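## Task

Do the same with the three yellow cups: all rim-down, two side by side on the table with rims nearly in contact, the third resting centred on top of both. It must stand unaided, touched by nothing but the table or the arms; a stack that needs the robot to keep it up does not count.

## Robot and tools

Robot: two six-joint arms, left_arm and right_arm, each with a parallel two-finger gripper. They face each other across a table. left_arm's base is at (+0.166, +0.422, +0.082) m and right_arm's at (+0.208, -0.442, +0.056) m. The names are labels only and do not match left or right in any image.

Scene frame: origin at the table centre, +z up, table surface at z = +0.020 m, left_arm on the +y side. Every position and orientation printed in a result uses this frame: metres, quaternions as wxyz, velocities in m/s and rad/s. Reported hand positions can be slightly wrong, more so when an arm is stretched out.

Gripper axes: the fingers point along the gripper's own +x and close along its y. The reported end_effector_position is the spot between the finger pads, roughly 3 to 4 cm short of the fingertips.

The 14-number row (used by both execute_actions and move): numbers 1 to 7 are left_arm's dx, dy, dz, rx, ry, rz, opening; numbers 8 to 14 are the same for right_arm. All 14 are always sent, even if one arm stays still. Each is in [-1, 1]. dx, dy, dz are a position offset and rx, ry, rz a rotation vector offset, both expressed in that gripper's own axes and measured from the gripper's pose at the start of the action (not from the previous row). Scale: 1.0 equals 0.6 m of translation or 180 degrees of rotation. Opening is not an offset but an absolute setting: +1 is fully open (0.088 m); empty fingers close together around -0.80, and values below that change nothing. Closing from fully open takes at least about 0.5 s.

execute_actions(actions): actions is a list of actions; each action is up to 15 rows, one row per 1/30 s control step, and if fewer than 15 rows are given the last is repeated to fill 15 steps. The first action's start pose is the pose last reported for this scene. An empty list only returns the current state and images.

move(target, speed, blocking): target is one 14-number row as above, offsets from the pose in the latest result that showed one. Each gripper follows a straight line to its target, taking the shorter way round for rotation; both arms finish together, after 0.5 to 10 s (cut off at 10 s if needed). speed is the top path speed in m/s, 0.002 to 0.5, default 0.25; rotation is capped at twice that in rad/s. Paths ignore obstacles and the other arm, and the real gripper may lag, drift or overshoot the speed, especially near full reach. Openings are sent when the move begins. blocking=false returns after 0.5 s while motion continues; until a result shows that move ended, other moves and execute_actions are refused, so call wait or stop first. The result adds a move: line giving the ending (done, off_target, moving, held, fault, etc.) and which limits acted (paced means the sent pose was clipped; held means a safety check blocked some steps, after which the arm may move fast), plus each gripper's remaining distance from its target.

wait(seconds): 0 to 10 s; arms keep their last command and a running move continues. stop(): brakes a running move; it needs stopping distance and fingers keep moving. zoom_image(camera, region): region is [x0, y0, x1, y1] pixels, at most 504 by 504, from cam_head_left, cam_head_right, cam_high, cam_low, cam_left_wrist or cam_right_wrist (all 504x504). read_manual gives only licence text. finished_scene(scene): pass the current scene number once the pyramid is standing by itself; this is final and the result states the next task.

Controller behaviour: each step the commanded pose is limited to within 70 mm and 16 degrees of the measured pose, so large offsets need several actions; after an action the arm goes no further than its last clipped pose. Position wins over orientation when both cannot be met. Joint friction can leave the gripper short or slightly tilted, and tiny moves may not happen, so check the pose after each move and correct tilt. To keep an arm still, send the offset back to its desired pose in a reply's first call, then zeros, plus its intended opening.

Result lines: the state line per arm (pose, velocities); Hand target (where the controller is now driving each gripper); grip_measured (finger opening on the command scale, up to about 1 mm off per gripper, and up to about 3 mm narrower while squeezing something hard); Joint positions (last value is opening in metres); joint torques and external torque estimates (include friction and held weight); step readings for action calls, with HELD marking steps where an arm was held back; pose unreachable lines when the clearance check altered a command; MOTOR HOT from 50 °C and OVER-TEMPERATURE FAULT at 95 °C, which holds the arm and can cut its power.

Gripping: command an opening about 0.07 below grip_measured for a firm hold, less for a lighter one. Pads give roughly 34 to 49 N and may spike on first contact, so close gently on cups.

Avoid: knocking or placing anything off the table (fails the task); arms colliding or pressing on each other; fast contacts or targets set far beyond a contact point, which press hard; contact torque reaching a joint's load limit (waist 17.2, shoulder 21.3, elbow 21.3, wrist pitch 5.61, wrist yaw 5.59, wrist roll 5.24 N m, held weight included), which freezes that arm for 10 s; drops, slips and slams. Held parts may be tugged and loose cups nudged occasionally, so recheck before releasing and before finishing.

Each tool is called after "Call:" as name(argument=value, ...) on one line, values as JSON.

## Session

Call:
execute_actions(actions=[])

Scene clock: 0.00 s.
left_arm: end_effector_position=(+0.1292, +0.2383, +0.1434) grip_measured=+0.832 end_effector_quat_wxyz=(+0.282, +0.329, +0.871, -0.231) end_effector_velocity=(+0.001, +0.004, -0.000) end_effector_angular_velocity=(+0.006, -0.011, -0.027) | right_arm: end_effector_position=(+0.1523, -0.3279, +0.1714) grip_measured=+0.851 end_effector_quat_wxyz=(+0.357, -0.509, +0.148, +0.769) end_effector_velocity=(-0.001, -0.005, -0.003) end_effector_angular_velocity=(-0.031, +0.005, +0.014)
Joint positions: left_arm=[-0.158  1.866  1.002 -1.432  0.538 -0.235  0.08 ] | right_arm=[ 0.669  0.498  0.581 -1.18  -0.063 -0.426  0.081]
Joint velocities: left_arm=[-0.007 -0.002 -0.002 -0.007 -0.022  0.007  0.   ] | right_arm=[-0.002  0.002 -0.002 -0.022 -0.022 -0.007 -0.   ]
Joint torques (N m, as the arm reports them, + toward a larger angle): no reading
External joint torques (N m, as the arm's controller estimates them; a push from outside toward a larger angle lowers the number): no reading
Motor temperatures (°C, as the motors report them): left_arm=[20 22 23 21 23 24] | right_arm=[23 22 24 22 20 20]
Heat: left arm: hottest wrist roll 24 °C (+0.0 °C/min); right arm: hottest elbow 24 °C (+0.0 °C/min).
Hand target (left_arm): +0.129, +0.238, +0.143; +0.282, +0.329, +0.871, -0.231
Hand target (right_arm): +0.152, -0.328, +0.171; +0.357, -0.509, +0.148, +0.769

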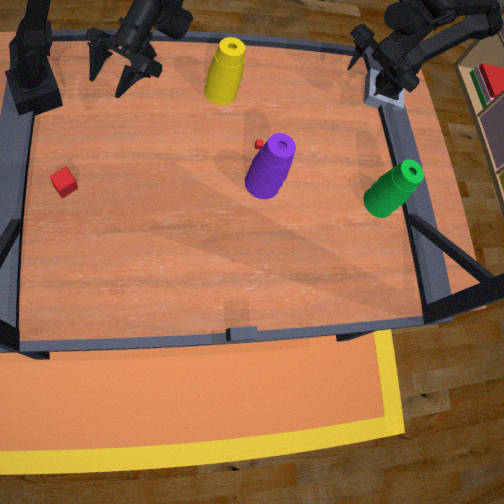

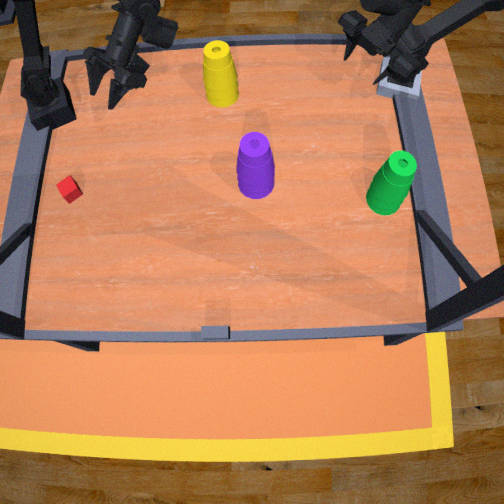

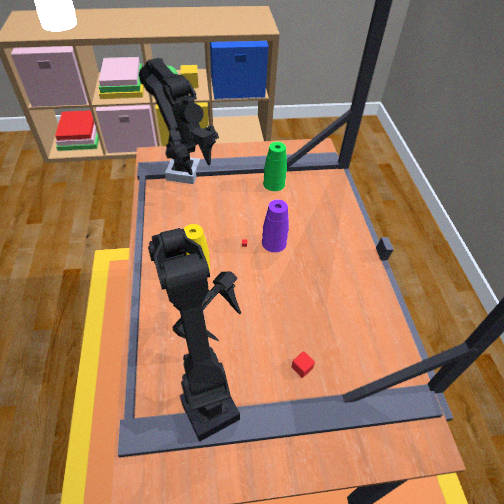

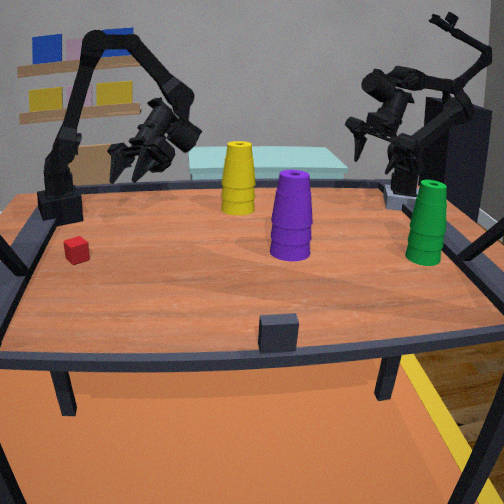

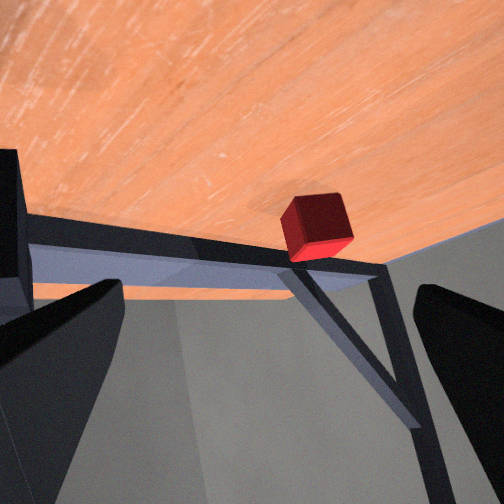

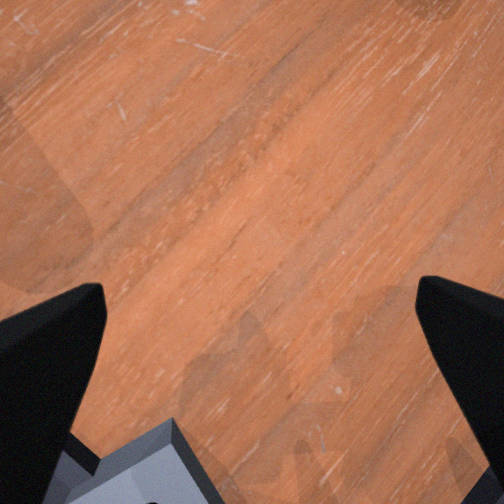

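Call:
zoom_image(camera="cam_low", region=[190, 120, 300, 230])

Call:
zoom_image(camera="cam_head_right", region=[170, 25, 270, 125])

Call:
zoom_image(camera="cam_head_left", region=[175, 25, 275, 125])

Region (190, 120, 300, 230) of cam_low's 504x504 image, scaled by 4.582, with more detail than that image has.

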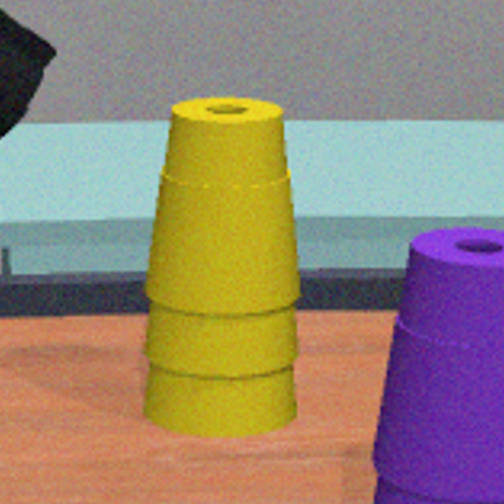

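Region (170, 25, 270, 125) of cam_head_right's 504x504 image, scaled by 5.040, with more detail than that image has.

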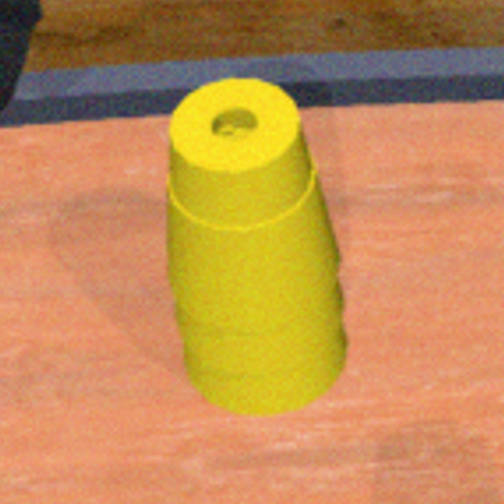

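Region (175, 25, 275, 125) of cam_head_left's 504x504 image, scaled by 5.040, with more detail than that image has.

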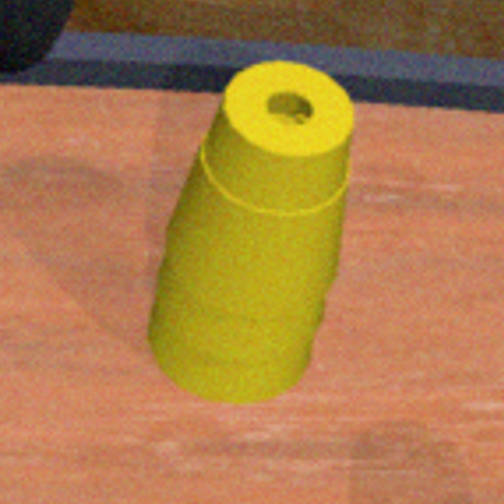

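Call:
move(target=[-0.0974,-0.0598,0.0418,0.1243,-0.2343,0.0271,1.0,0.1184,-0.3402,0.2549,0.1977,-0.1378,-0.1144,1.0], speed=0.45)

Scene clock: 4.60 s.
left_arm: end_effector_position=(+0.1497, +0.1709, +0.1706) grip_measured=+0.992 end_effector_quat_wxyz=(+0.516, +0.306, +0.640, -0.480) end_effector_velocity=(-0.002, -0.004, +0.002) end_effector_angular_velocity=(-0.025, +0.005, -0.001) | right_arm: end_effector_position=(+0.1781, -0.0675, +0.2040) grip_measured=+1.000 end_effector_quat_wxyz=(+0.645, -0.223, +0.199, +0.703) end_effector_velocity=(-0.004, -0.002, -0.003) end_effector_angular_velocity=(-0.013, +0.006, +0.025)
Joint positions: left_arm=[-0.275  1.45   0.946 -0.99   0.293 -0.281  0.088] | right_arm=[ 0.369  1.343  0.747 -0.012 -0.006 -0.013  0.088]
Joint velocities: left_arm=[-0.007 -0.007 -0.002  0.022  0.007 -0.007 -0.   ] | right_arm=[ 0.002  0.002 -0.002 -0.007 -0.022 -0.007  0.   ]
Joint torques (N m, as the arm reports them, + toward a larger angle): left_arm=[-0.25 -5.49  4.7   0.62  0.01  0.07] | right_arm=[ 0.35 -3.13  8.43  1.55  0.08  0.19]
External joint torques (N m, as the arm's controller estimates them; a push from outside toward a larger angle lowers the number): left_arm=[-0.24 -0.72 -1.    0.15 -0.17  0.05] | right_arm=[ 0.31  1.91  1.68 -0.09  0.1   0.18]
Motor temperatures (°C, as the motors report them): left_arm=[20 22 23 22 23 24] | right_arm=[23 22 25 23 20 20]
Heat: left arm: hottest wrist roll 24 °C (+0.0 °C/min); right arm: hottest elbow 25 °C (+0.0 °C/min).
Hand target (left_arm): +0.149, +0.174, +0.170; +0.517, +0.308, +0.637, -0.481
Hand target (right_arm): +0.177, -0.065, +0.204; +0.645, -0.222, +0.200, +0.703
Off the commanded pose (left_arm): 0.003 m, 0 deg.
Off the commanded pose (right_arm): 0.003 m, 0 deg.
move: done

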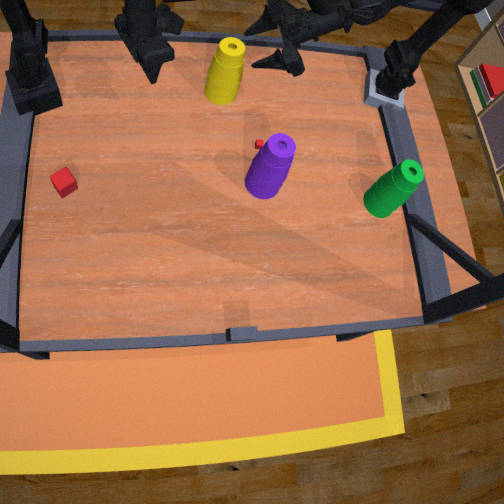

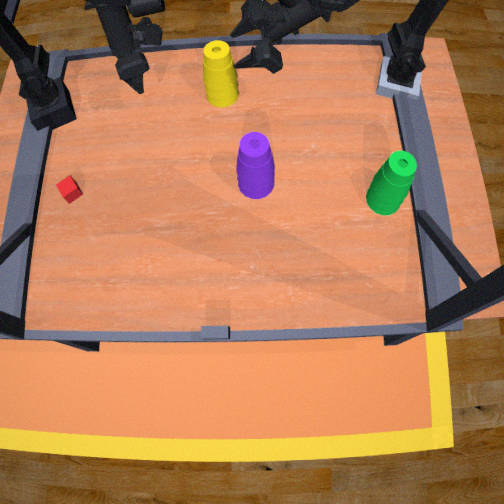

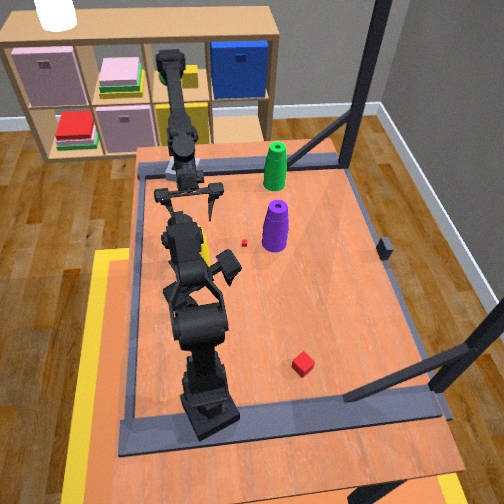

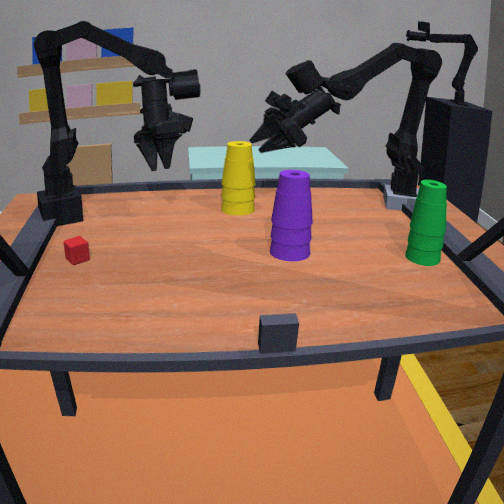

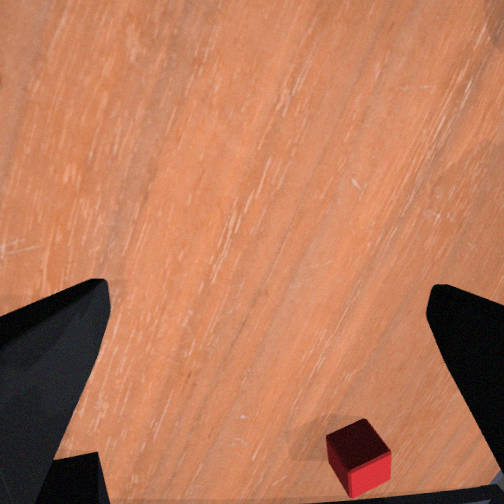

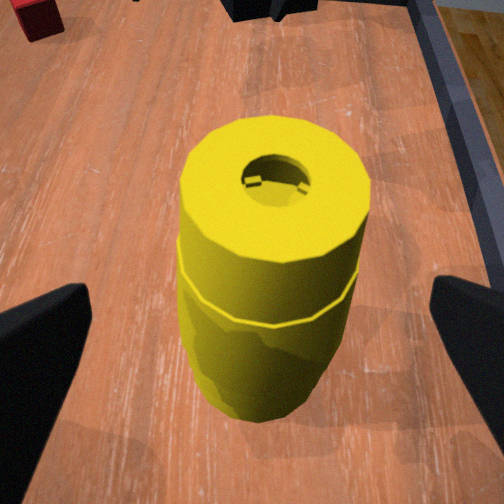

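Call:
zoom_image(camera="cam_low", region=[200, 90, 310, 200])

Call:
zoom_image(camera="cam_head_right", region=[190, 10, 290, 110])

Region (200, 90, 310, 200) of cam_low's 504x504 image, scaled by 4.582, with more detail than that image has.

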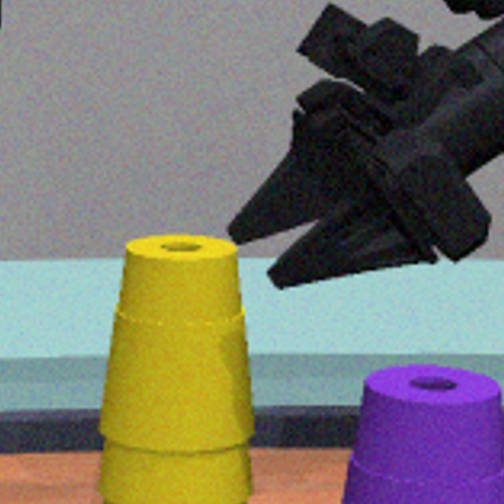

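Region (190, 10, 290, 110) of cam_head_right's 504x504 image, scaled by 5.040, with more detail than that image has.

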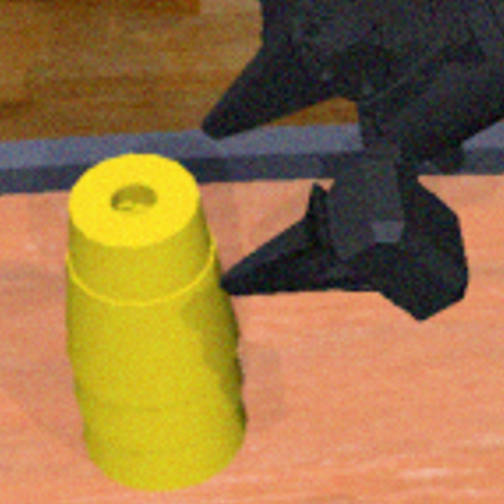

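Call:
move(target=[-0.0338,-0.0125,0.0822,0.0871,-0.1724,0.0222,1.0,0.1185,-0.0117,0.002,0.0022,0,-0.0032,1.0], speed=0.5)

Scene clock: 7.53 s.
left_arm: end_effector_position=(+0.1672, +0.1214, +0.1936) grip_measured=+0.992 end_effector_quat_wxyz=(+0.639, +0.254, +0.399, -0.607) end_effector_velocity=(+0.003, +0.000, +0.000) end_effector_angular_velocity=(-0.007, -0.023, +0.004) | right_arm: end_effector_position=(+0.1796, -0.0104, +0.1666) grip_measured=+1.000 end_effector_quat_wxyz=(+0.650, -0.220, +0.200, +0.700) end_effector_velocity=(-0.002, -0.002, -0.003) end_effector_angular_velocity=(-0.013, +0.006, +0.020)
Joint positions: left_arm=[-0.34   1.228  0.74  -0.474  0.08  -0.168  0.088] | right_arm=[ 0.354  1.64   0.848  0.188 -0.007 -0.013  0.088]
Joint velocities: left_arm=[-0.002 -0.007 -0.007  0.007 -0.022  0.007 -0.   ] | right_arm=[-0.002  0.002 -0.002 -0.007 -0.022 -0.007  0.   ]
Joint torques (N m, as the arm reports them, + toward a larger angle): left_arm=[-0.26 -4.58  5.38  1.32 -0.14  0.08] | right_arm=[-0.27 -4.74  7.77  1.6  -0.13 -0.1 ]
External joint torques (N m, as the arm's controller estimates them; a push from outside toward a larger angle lowers the number): left_arm=[-0.29 -0.57 -1.2   0.01 -0.17  0.07] | right_arm=[-0.24  2.09  1.47 -0.05 -0.12 -0.11]
Motor temperatures (°C, as the motors report them): left_arm=[20 23 23 22 23 24] | right_arm=[23 22 26 23 20 20]
Heat: left arm: hottest wrist roll 24 °C (+0.0 °C/min); right arm: hottest elbow 26 °C (+15.9 °C/min).
Hand target (left_arm): +0.167, +0.124, +0.192; +0.639, +0.256, +0.397, -0.607
Hand target (right_arm): +0.181, -0.008, +0.164; +0.649, -0.222, +0.201, +0.699
Off the commanded pose (left_arm): 0.004 m, 0 deg.
Off the commanded pose (right_arm): 0.003 m, 0 deg.
move: done

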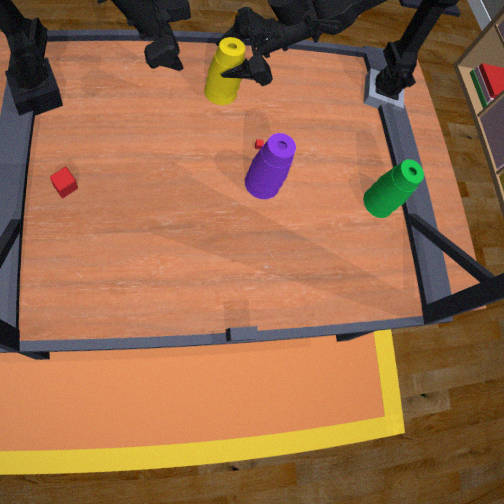

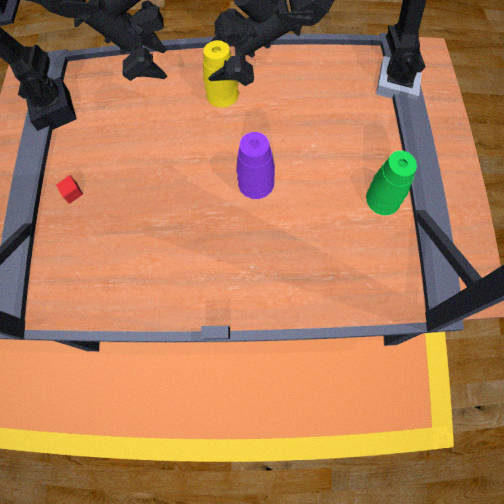

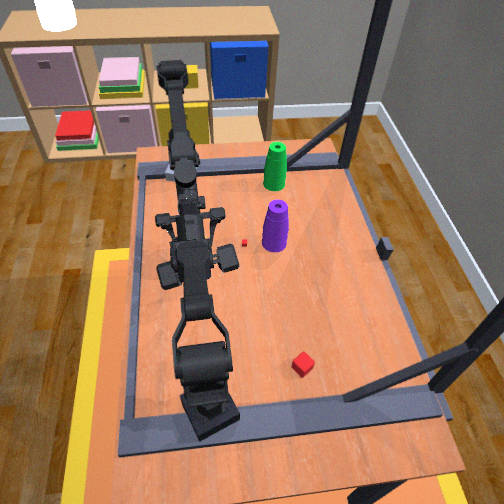

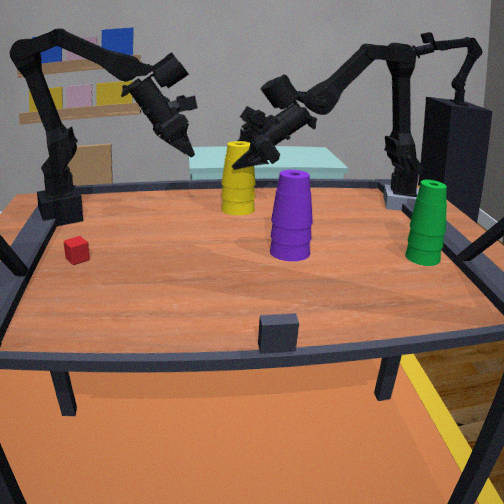

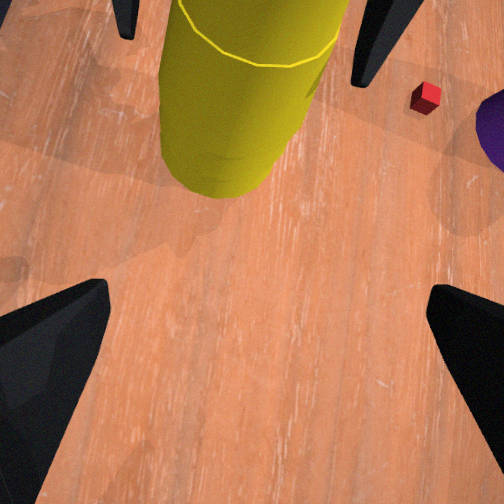

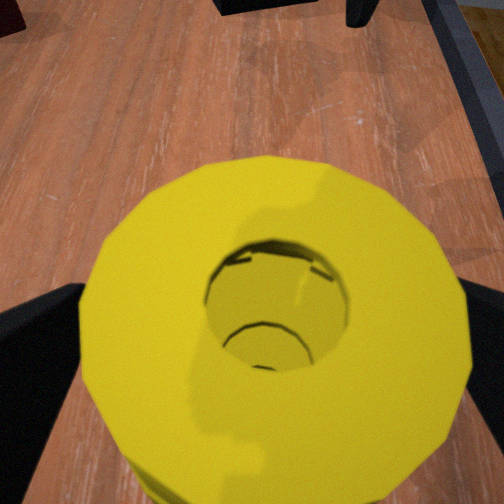

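Call:
zoom_image(camera="cam_low", region=[200, 90, 310, 200])

Region (200, 90, 310, 200) of cam_low's 504x504 image, scaled by 4.582, with more detail than that image has.

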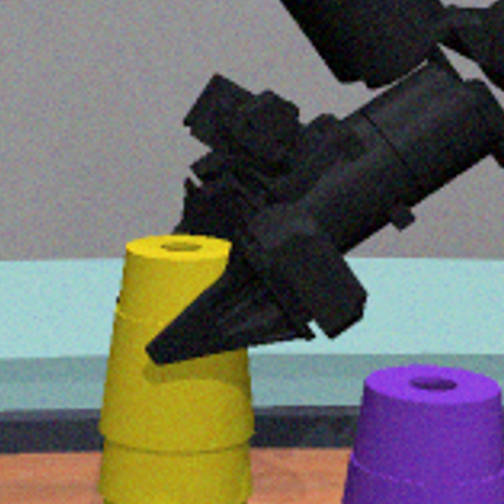

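Call:
execute_actions(actions=[[[0,0,0,0,0,0,1,0,0,0,0,0,0,0.88],[0,0,0,0,0,0,1,0,0,0,0,0,0,0.76],[0,0,0,0,0,0,1,0,0,0,0,0,0,0.66],[0,0,0,0,0,0,1,0,0,0,0,0,0,0.62],[0,0,0,0,0,0,1,0,0,0,0,0,0,0.60],[0,0,0,0,0,0,1,0,0,0,0,0,0,0.58],[0,0,0,0,0,0,1,0,0,0,0,0,0,0.56],[0,0,0,0,0,0,1,0,0,0,0,0,0,0.54],[0,0,0,0,0,0,1,0,0,0,0,0,0,0.52],[0,0,0,0,0,0,1,0,0,0,0,0,0,0.50],[0,0,0,0,0,0,1,0,0,0,0,0,0,0.48],[0,0,0,0,0,0,1,0,0,0,0,0,0,0.46],[0,0,0,0,0,0,1,0,0,0,0,0,0,0.44],[0,0,0,0,0,0,1,0,0,0,0,0,0,0.42],[0,0,0,0,0,0,1,0,0,0,0,0,0,0.40]]])

Scene clock: 8.47 s.
left_arm: end_effector_position=(+0.1672, +0.1213, +0.1936) grip_measured=+0.992 end_effector_quat_wxyz=(+0.639, +0.254, +0.399, -0.607) end_effector_velocity=(+0.000, -0.001, -0.001) end_effector_angular_velocity=(-0.002, -0.002, +0.008) | right_arm: end_effector_position=(+0.1796, -0.0104, +0.1664) grip_measured=+0.500 end_effector_quat_wxyz=(+0.650, -0.220, +0.200, +0.700) end_effector_velocity=(+0.000, -0.001, +0.001) end_effector_angular_velocity=(+0.007, +0.011, -0.001)
Joint positions: left_arm=[-0.34   1.228  0.74  -0.473  0.079 -0.168  0.088] | right_arm=[ 0.354  1.64   0.848  0.188 -0.007 -0.013  0.064]
Joint velocities: left_arm=[-0.002  0.002 -0.002  0.007 -0.007 -0.007 -0.   ] | right_arm=[-0.002 -0.007 -0.007  0.007 -0.007  0.007 -0.   ]
Joint torques (N m, as the arm reports them, + toward a larger angle): left_arm=[ 0.   -3.56  6.9   1.11  0.04 -0.01] | right_arm=[ 0.06 -6.08  6.89  1.41 -0.02  0.02]
External joint torques (N m, as the arm's controller estimates them; a push from outside toward a larger angle lowers the number): left_arm=[-0.02  0.4   0.37 -0.18  0.02 -0.03] | right_arm=[ 0.08  0.8   0.57 -0.24 -0.02  0.02]
Motor temperatures (°C, as the motors report them): left_arm=[20 23 23 22 23 24] | right_arm=[23 22 26 24 20 20]
Heat: left arm: hottest wrist roll 24 °C (+0.0 °C/min); right arm: hottest elbow 26 °C (+14.2 °C/min).
Hand target (left_arm): +0.167, +0.121, +0.194; +0.639, +0.254, +0.399, -0.607
Hand target (right_arm): +0.180, -0.010, +0.167; +0.650, -0.220, +0.200, +0.700
Off the commanded pose (left_arm): 0.000 m, 0 deg.
Off the commanded pose (right_arm): 0.000 m, 0 deg.
Step readings (end_effector_position):
0: left_arm (+0.1672, +0.1213, +0.1936) | right_arm (+0.1796, -0.0104, +0.1664)
1: left_arm (+0.1672, +0.1213, +0.1936) | right_arm (+0.1796, -0.0104, +0.1664)
2: left_arm (+0.1672, +0.1213, +0.1936) | right_arm (+0.1796, -0.0104, +0.1664)
4: left_arm (+0.1672, +0.1213, +0.1936) | right_arm (+0.1796, -0.0104, +0.1664)
8: left_arm (+0.1672, +0.1213, +0.1936) | right_arm (+0.1796, -0.0104, +0.1664)
15: end_effector_position above

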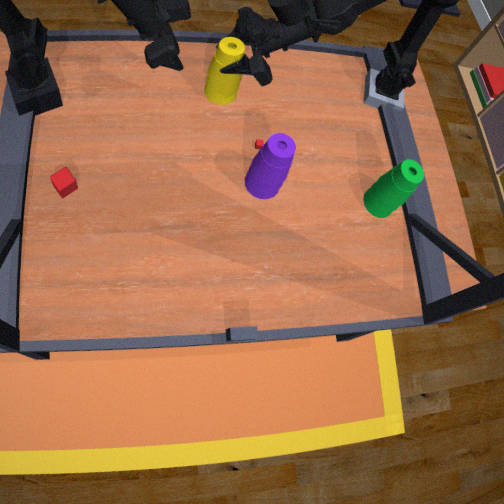

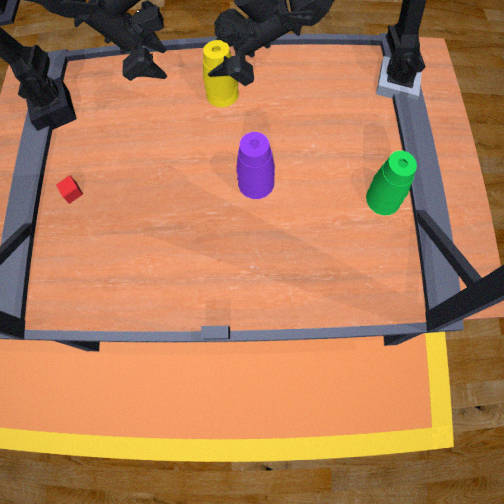

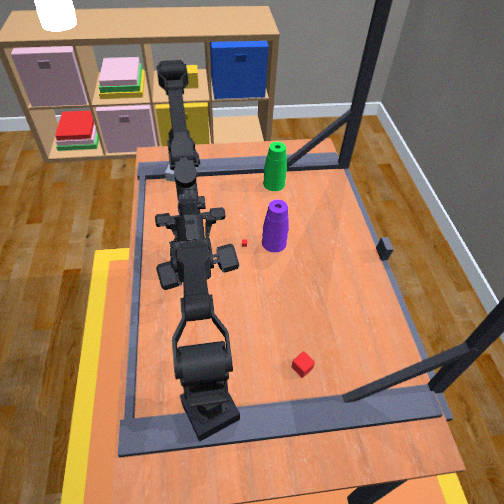

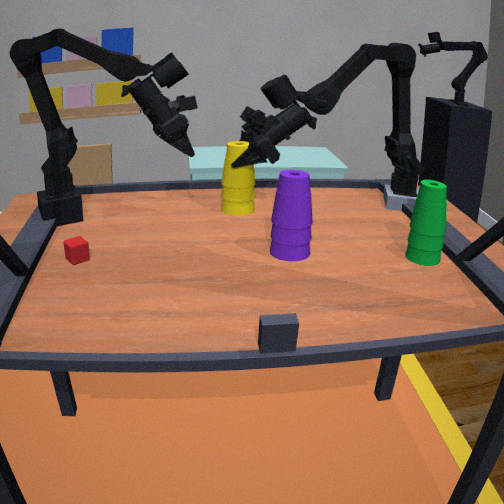

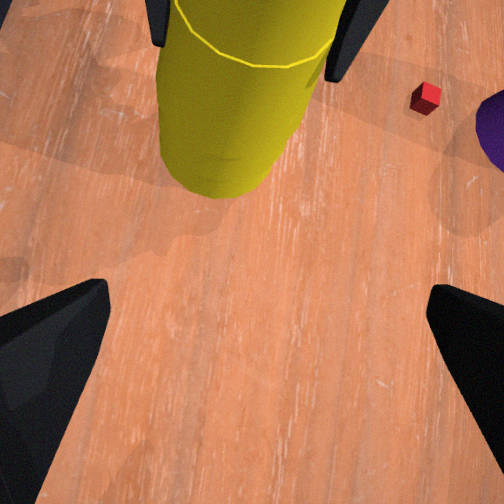

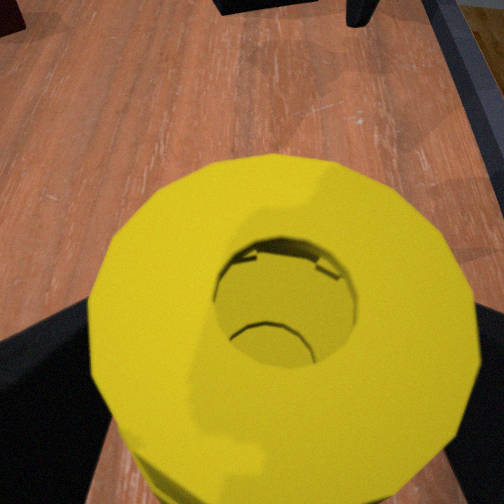

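Call:
move(target=[0.0082,0.0098,0.0523,0.0587,-0.1135,0.0142,1.0,-0.0805,0,0.1166,0,0,0,0.43], speed=0.24)

Scene clock: 9.93 s.
left_arm: end_effector_position=(+0.1781, +0.0906, +0.2088) grip_measured=+0.992 end_effector_quat_wxyz=(+0.686, +0.206, +0.216, -0.664) end_effector_velocity=(+0.000, -0.001, +0.002) end_effector_angular_velocity=(-0.017, -0.011, -0.001) | right_arm: end_effector_position=(+0.1797, -0.0111, +0.2447) grip_measured=+0.500 end_effector_quat_wxyz=(+0.648, -0.225, +0.205, +0.698) end_effector_velocity=(+0.002, +0.000, +0.001) end_effector_angular_velocity=(+0.008, -0.010, -0.004)
Joint positions: left_arm=[-0.344  1.179  0.547  0.025  0.005 -0.001  0.088] | right_arm=[ 0.354  1.523  1.077 -0.172 -0.007 -0.013  0.064]
Joint velocities: left_arm=[-0.002 -0.002 -0.007  0.022 -0.007  0.007 -0.   ] | right_arm=[-0.002 -0.002 -0.002  0.007  0.007 -0.007 -0.   ]
Joint torques (N m, as the arm reports them, + toward a larger angle): left_arm=[ 0.16 -4.22  5.52  1.61 -0.19  0.08] | right_arm=[ 0.23 -6.86  8.66  1.2   0.03  0.07]
External joint torques (N m, as the arm's controller estimates them; a push from outside toward a larger angle lowers the number): left_arm=[ 0.16 -0.45 -1.16 -0.05 -0.18  0.07] | right_arm=[ 0.26 -0.21  1.65 -0.45  0.04  0.06]
Motor temperatures (°C, as the motors report them): left_arm=[20 23 23 22 23 24] | right_arm=[23 22 26 24 20 20]
Heat: left arm: hottest wrist roll 24 °C (+0.0 °C/min); right arm: hottest elbow 26 °C (+12.1 °C/min).
Hand target (left_arm): +0.179, +0.094, +0.206; +0.687, +0.209, +0.216, -0.662
Hand target (right_arm): +0.179, -0.011, +0.252; +0.650, -0.220, +0.200, +0.700
Off the commanded pose (left_arm): 0.004 m, 0 deg.
Off the commanded pose (right_arm): 0.007 m, 1 deg.
move: done

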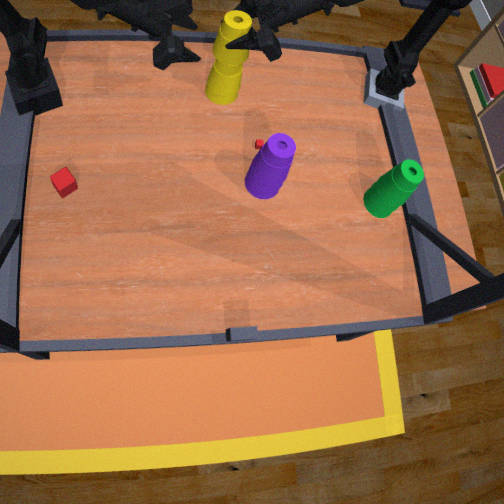

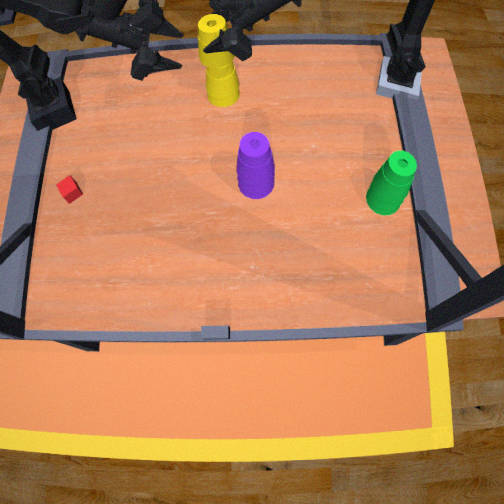

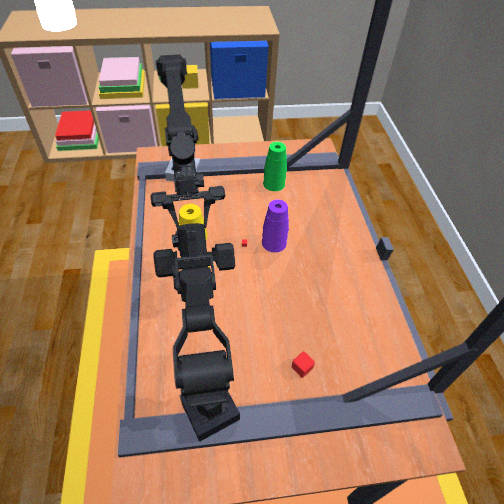

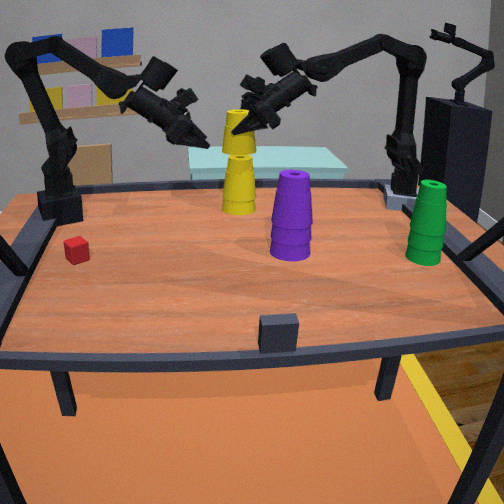

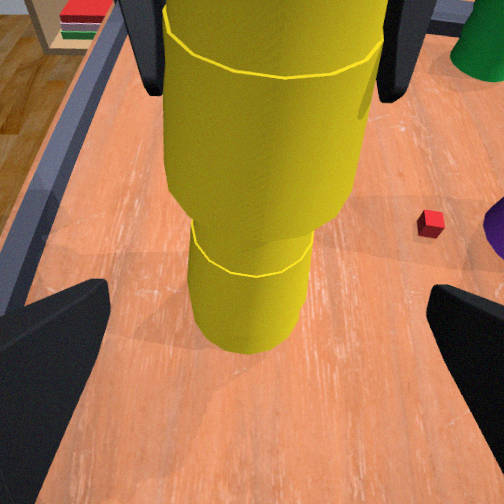

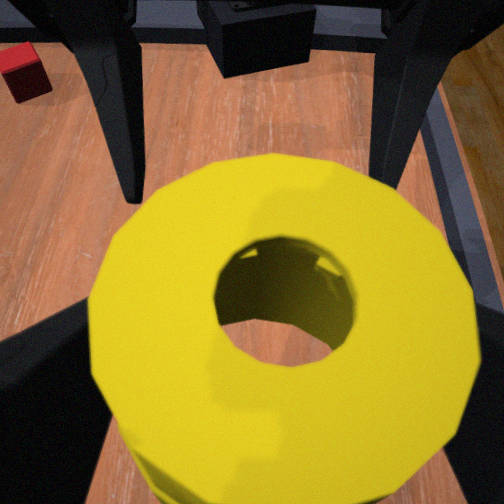

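Call:
zoom_image(camera="cam_low", region=[170, 105, 290, 225])

Call:
zoom_image(camera="cam_head_right", region=[150, 10, 260, 120])

Region (170, 105, 290, 225) of cam_low's 504x504 image, scaled by 4.200, with more detail than that image has.

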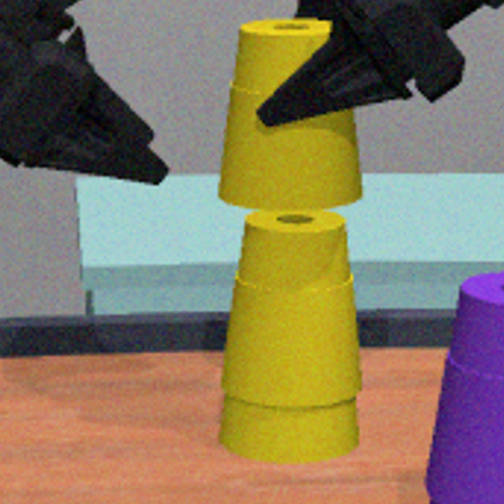

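Region (150, 10, 260, 120) of cam_head_right's 504x504 image, scaled by 4.582, with more detail than that image has.

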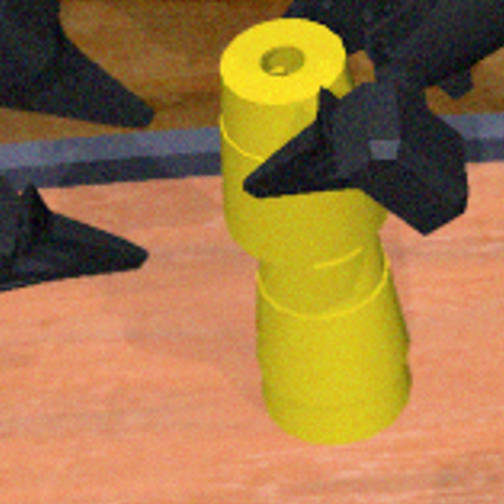

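Call:
move(target=[0.2083,0,-0.0085,0,0,0,1.0,-0.129,0,-0.0917,0,-0.0044,0,0.43], speed=0.17)

Scene clock: 12.03 s.
left_arm: end_effector_position=(+0.1815, -0.0062, +0.1355) grip_measured=+0.992 end_effector_quat_wxyz=(+0.686, +0.206, +0.216, -0.664) end_effector_velocity=(-0.000, +0.002, -0.004) end_effector_angular_velocity=(+0.007, +0.002, +0.008) | right_arm: end_effector_position=(+0.1855, -0.1034, +0.2462) grip_measured=+0.500 end_effector_quat_wxyz=(+0.650, -0.220, +0.200, +0.700) end_effector_velocity=(-0.000, -0.002, -0.000) end_effector_angular_velocity=(-0.001, -0.014, +0.016)
Joint positions: left_arm=[-0.345  1.786  0.729  0.451  0.005 -0.001  0.088] | right_arm=[ 0.354  1.138  0.782 -0.248 -0.007 -0.013  0.064]
Joint velocities: left_arm=[-0.002  0.007 -0.007  0.007 -0.007 -0.007 -0.   ] | right_arm=[-0.002 -0.007 -0.002 -0.007 -0.007 -0.022  0.   ]
Joint torques (N m, as the arm reports them, + toward a larger angle): left_arm=[-0.26 -4.91  6.91  1.61 -0.12 -0.09] | right_arm=[-0.11 -4.09  6.67  1.21 -0.08 -0.01]
External joint torques (N m, as the arm's controller estimates them; a push from outside toward a larger angle lowers the number): left_arm=[-0.26  2.11  1.52 -0.04 -0.11 -0.1 ] | right_arm=[-0.13 -0.17 -0.46 -0.47 -0.07 -0.02]
Motor temperatures (°C, as the motors report them): left_arm=[20 23 24 22 23 24] | right_arm=[23 23 26 24 20 20]
Heat: left arm: hottest elbow 24 °C (+0.0 °C/min); right arm: hottest elbow 26 °C (+10.0 °C/min).
Hand target (left_arm): +0.181, -0.009, +0.134; +0.686, +0.206, +0.216, -0.664
Hand target (right_arm): +0.186, -0.106, +0.245; +0.649, -0.221, +0.200, +0.700
Off the commanded pose (left_arm): 0.004 m, 0 deg.
Off the commanded pose (right_arm): 0.003 m, 0 deg.
move: done

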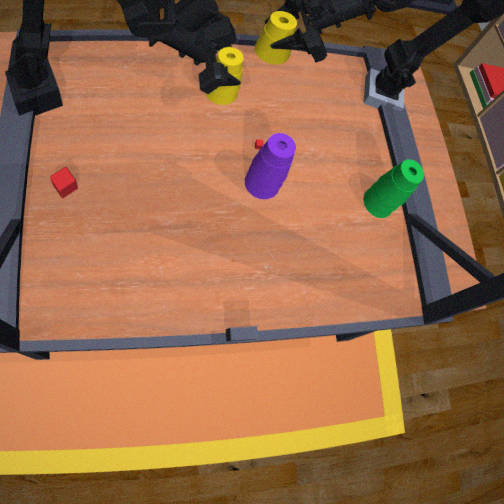

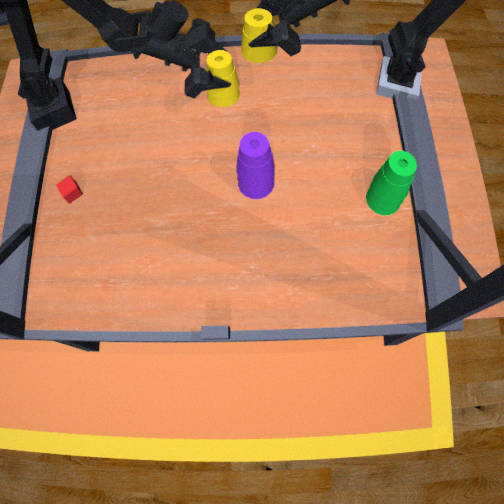

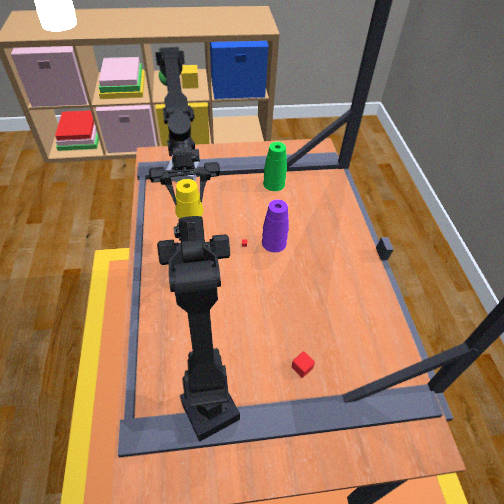

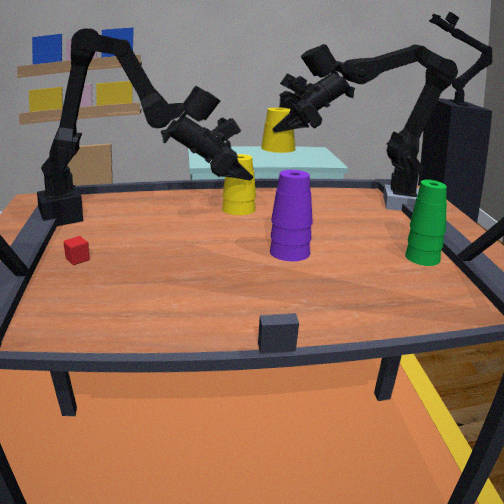

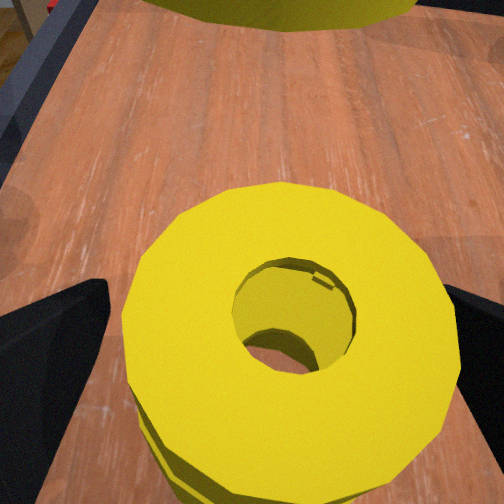

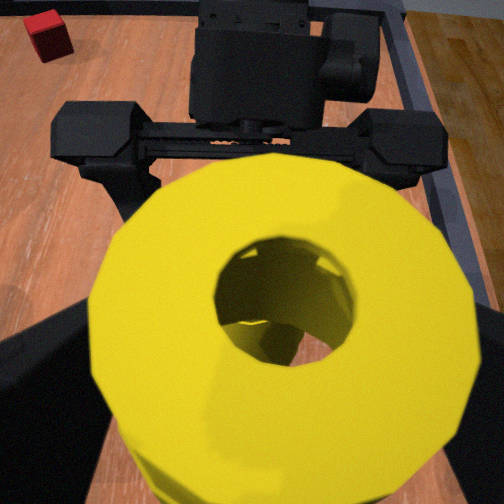

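Call:
execute_actions(actions=[[[0,0,0,0,0,0,0.88,0,0,0,0,0,0,0.43],[0,0,0,0,0,0,0.76,0,0,0,0,0,0,0.43],[0,0,0,0,0,0,0.66,0,0,0,0,0,0,0.43],[0,0,0,0,0,0,0.60,0,0,0,0,0,0,0.43],[0,0,0,0,0,0,0.58,0,0,0,0,0,0,0.43],[0,0,0,0,0,0,0.56,0,0,0,0,0,0,0.43],[0,0,0,0,0,0,0.54,0,0,0,0,0,0,0.43],[0,0,0,0,0,0,0.52,0,0,0,0,0,0,0.43],[0,0,0,0,0,0,0.50,0,0,0,0,0,0,0.43],[0,0,0,0,0,0,0.48,0,0,0,0,0,0,0.43],[0,0,0,0,0,0,0.46,0,0,0,0,0,0,0.43],[0,0,0,0,0,0,0.44,0,0,0,0,0,0,0.43],[0,0,0,0,0,0,0.42,0,0,0,0,0,0,0.43],[0,0,0,0,0,0,0.40,0,0,0,0,0,0,0.43],[0,0,0,0,0,0,0.38,0,0,0,0,0,0,0.43]]])

Scene clock: 12.80 s.
left_arm: end_effector_position=(+0.1815, -0.0062, +0.1352) grip_measured=+0.464 end_effector_quat_wxyz=(+0.685, +0.206, +0.216, -0.664) end_effector_velocity=(-0.000, +0.003, -0.003) end_effector_angular_velocity=(+0.012, +0.014, +0.016) | right_arm: end_effector_position=(+0.1855, -0.1035, +0.2465) grip_measured=+0.500 end_effector_quat_wxyz=(+0.650, -0.220, +0.199, +0.700) end_effector_velocity=(-0.000, -0.002, -0.002) end_effector_angular_velocity=(-0.006, -0.014, +0.016)
Joint positions: left_arm=[-0.345  1.787  0.729  0.451  0.005 -0.001  0.062] | right_arm=[ 0.354  1.137  0.782 -0.248 -0.007 -0.013  0.064]
Joint velocities: left_arm=[-0.002 -0.002 -0.007 -0.007 -0.007 -0.022 -0.   ] | right_arm=[-0.002 -0.002 -0.002 -0.007 -0.007 -0.022 -0.   ]
Joint torques (N m, as the arm reports them, + toward a larger angle): left_arm=[-0.01 -6.45  5.7   1.47  0.   -0.02] | right_arm=[ 0.05 -3.24  7.74  1.42 -0.02  0.03]
External joint torques (N m, as the arm's controller estimates them; a push from outside toward a larger angle lowers the number): left_arm=[ 0.04  0.49  0.37 -0.16 -0.01 -0.02] | right_arm=[ 0.04  0.66  0.63 -0.25 -0.01  0.02]
Motor temperatures (°C, as the motors report them): left_arm=[20 23 24 22 23 24] | right_arm=[23 23 27 24 20 20]
Heat: left arm: hottest elbow 24 °C (+0.0 °C/min); right arm: hottest elbow 27 °C (+14.1 °C/min).
Hand target (left_arm): +0.181, -0.006, +0.135; +0.686, +0.206, +0.216, -0.664
Hand target (right_arm): +0.185, -0.103, +0.246; +0.650, -0.220, +0.199, +0.700
Off the commanded pose (left_arm): 0.000 m, 0 deg.
Off the commanded pose (right_arm): 0.000 m, 0 deg.
Step readings (end_effector_position):
0: left_arm (+0.1815, -0.0062, +0.1352) | right_arm (+0.1855, -0.1035, +0.2465)
1: left_arm (+0.1815, -0.0062, +0.1352) | right_arm (+0.1855, -0.1035, +0.2465)
2: left_arm (+0.1815, -0.0062, +0.1352) | right_arm (+0.1855, -0.1035, +0.2465)
4: left_arm (+0.1815, -0.0062, +0.1352) | right_arm (+0.1855, -0.1035, +0.2465)
8: left_arm (+0.1815, -0.0062, +0.1352) | right_arm (+0.1855, -0.1035, +0.2465)
15: end_effector_position above

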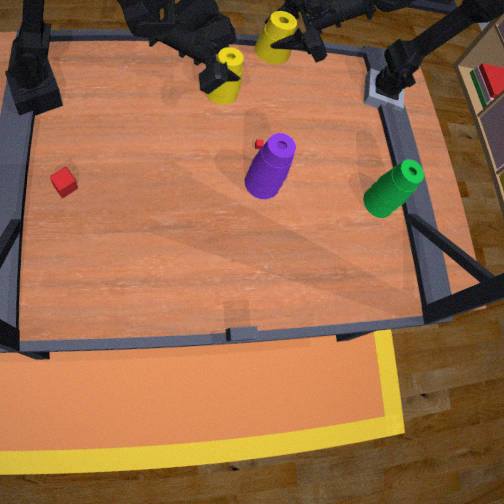

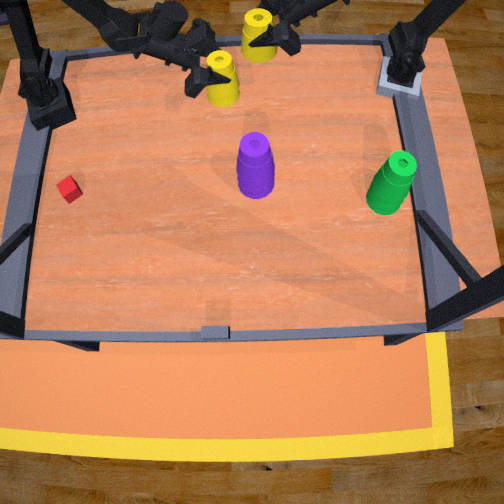

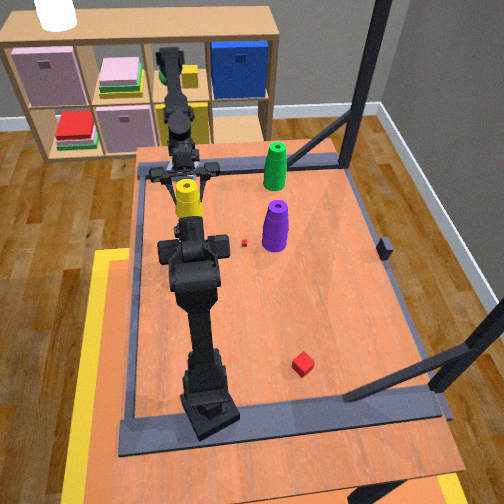

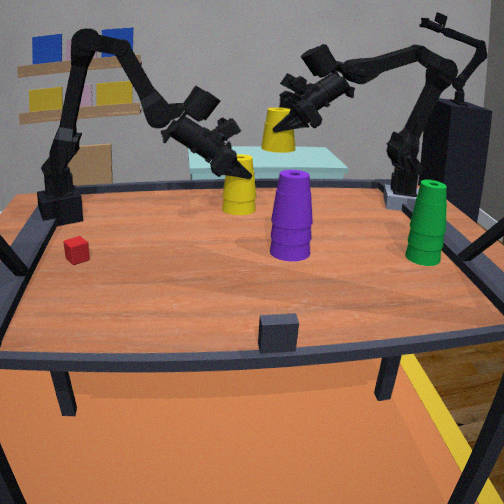

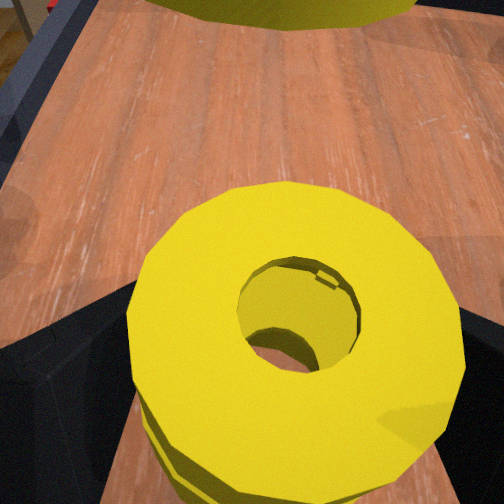

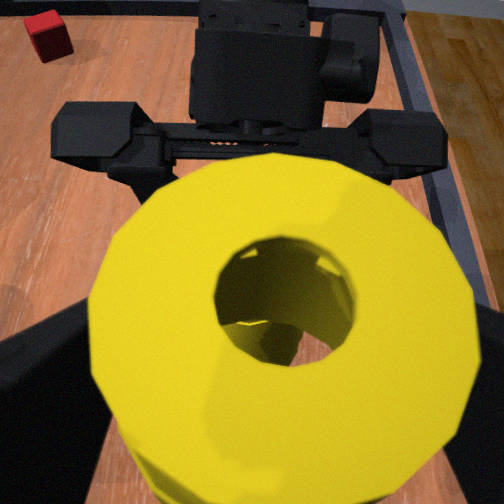

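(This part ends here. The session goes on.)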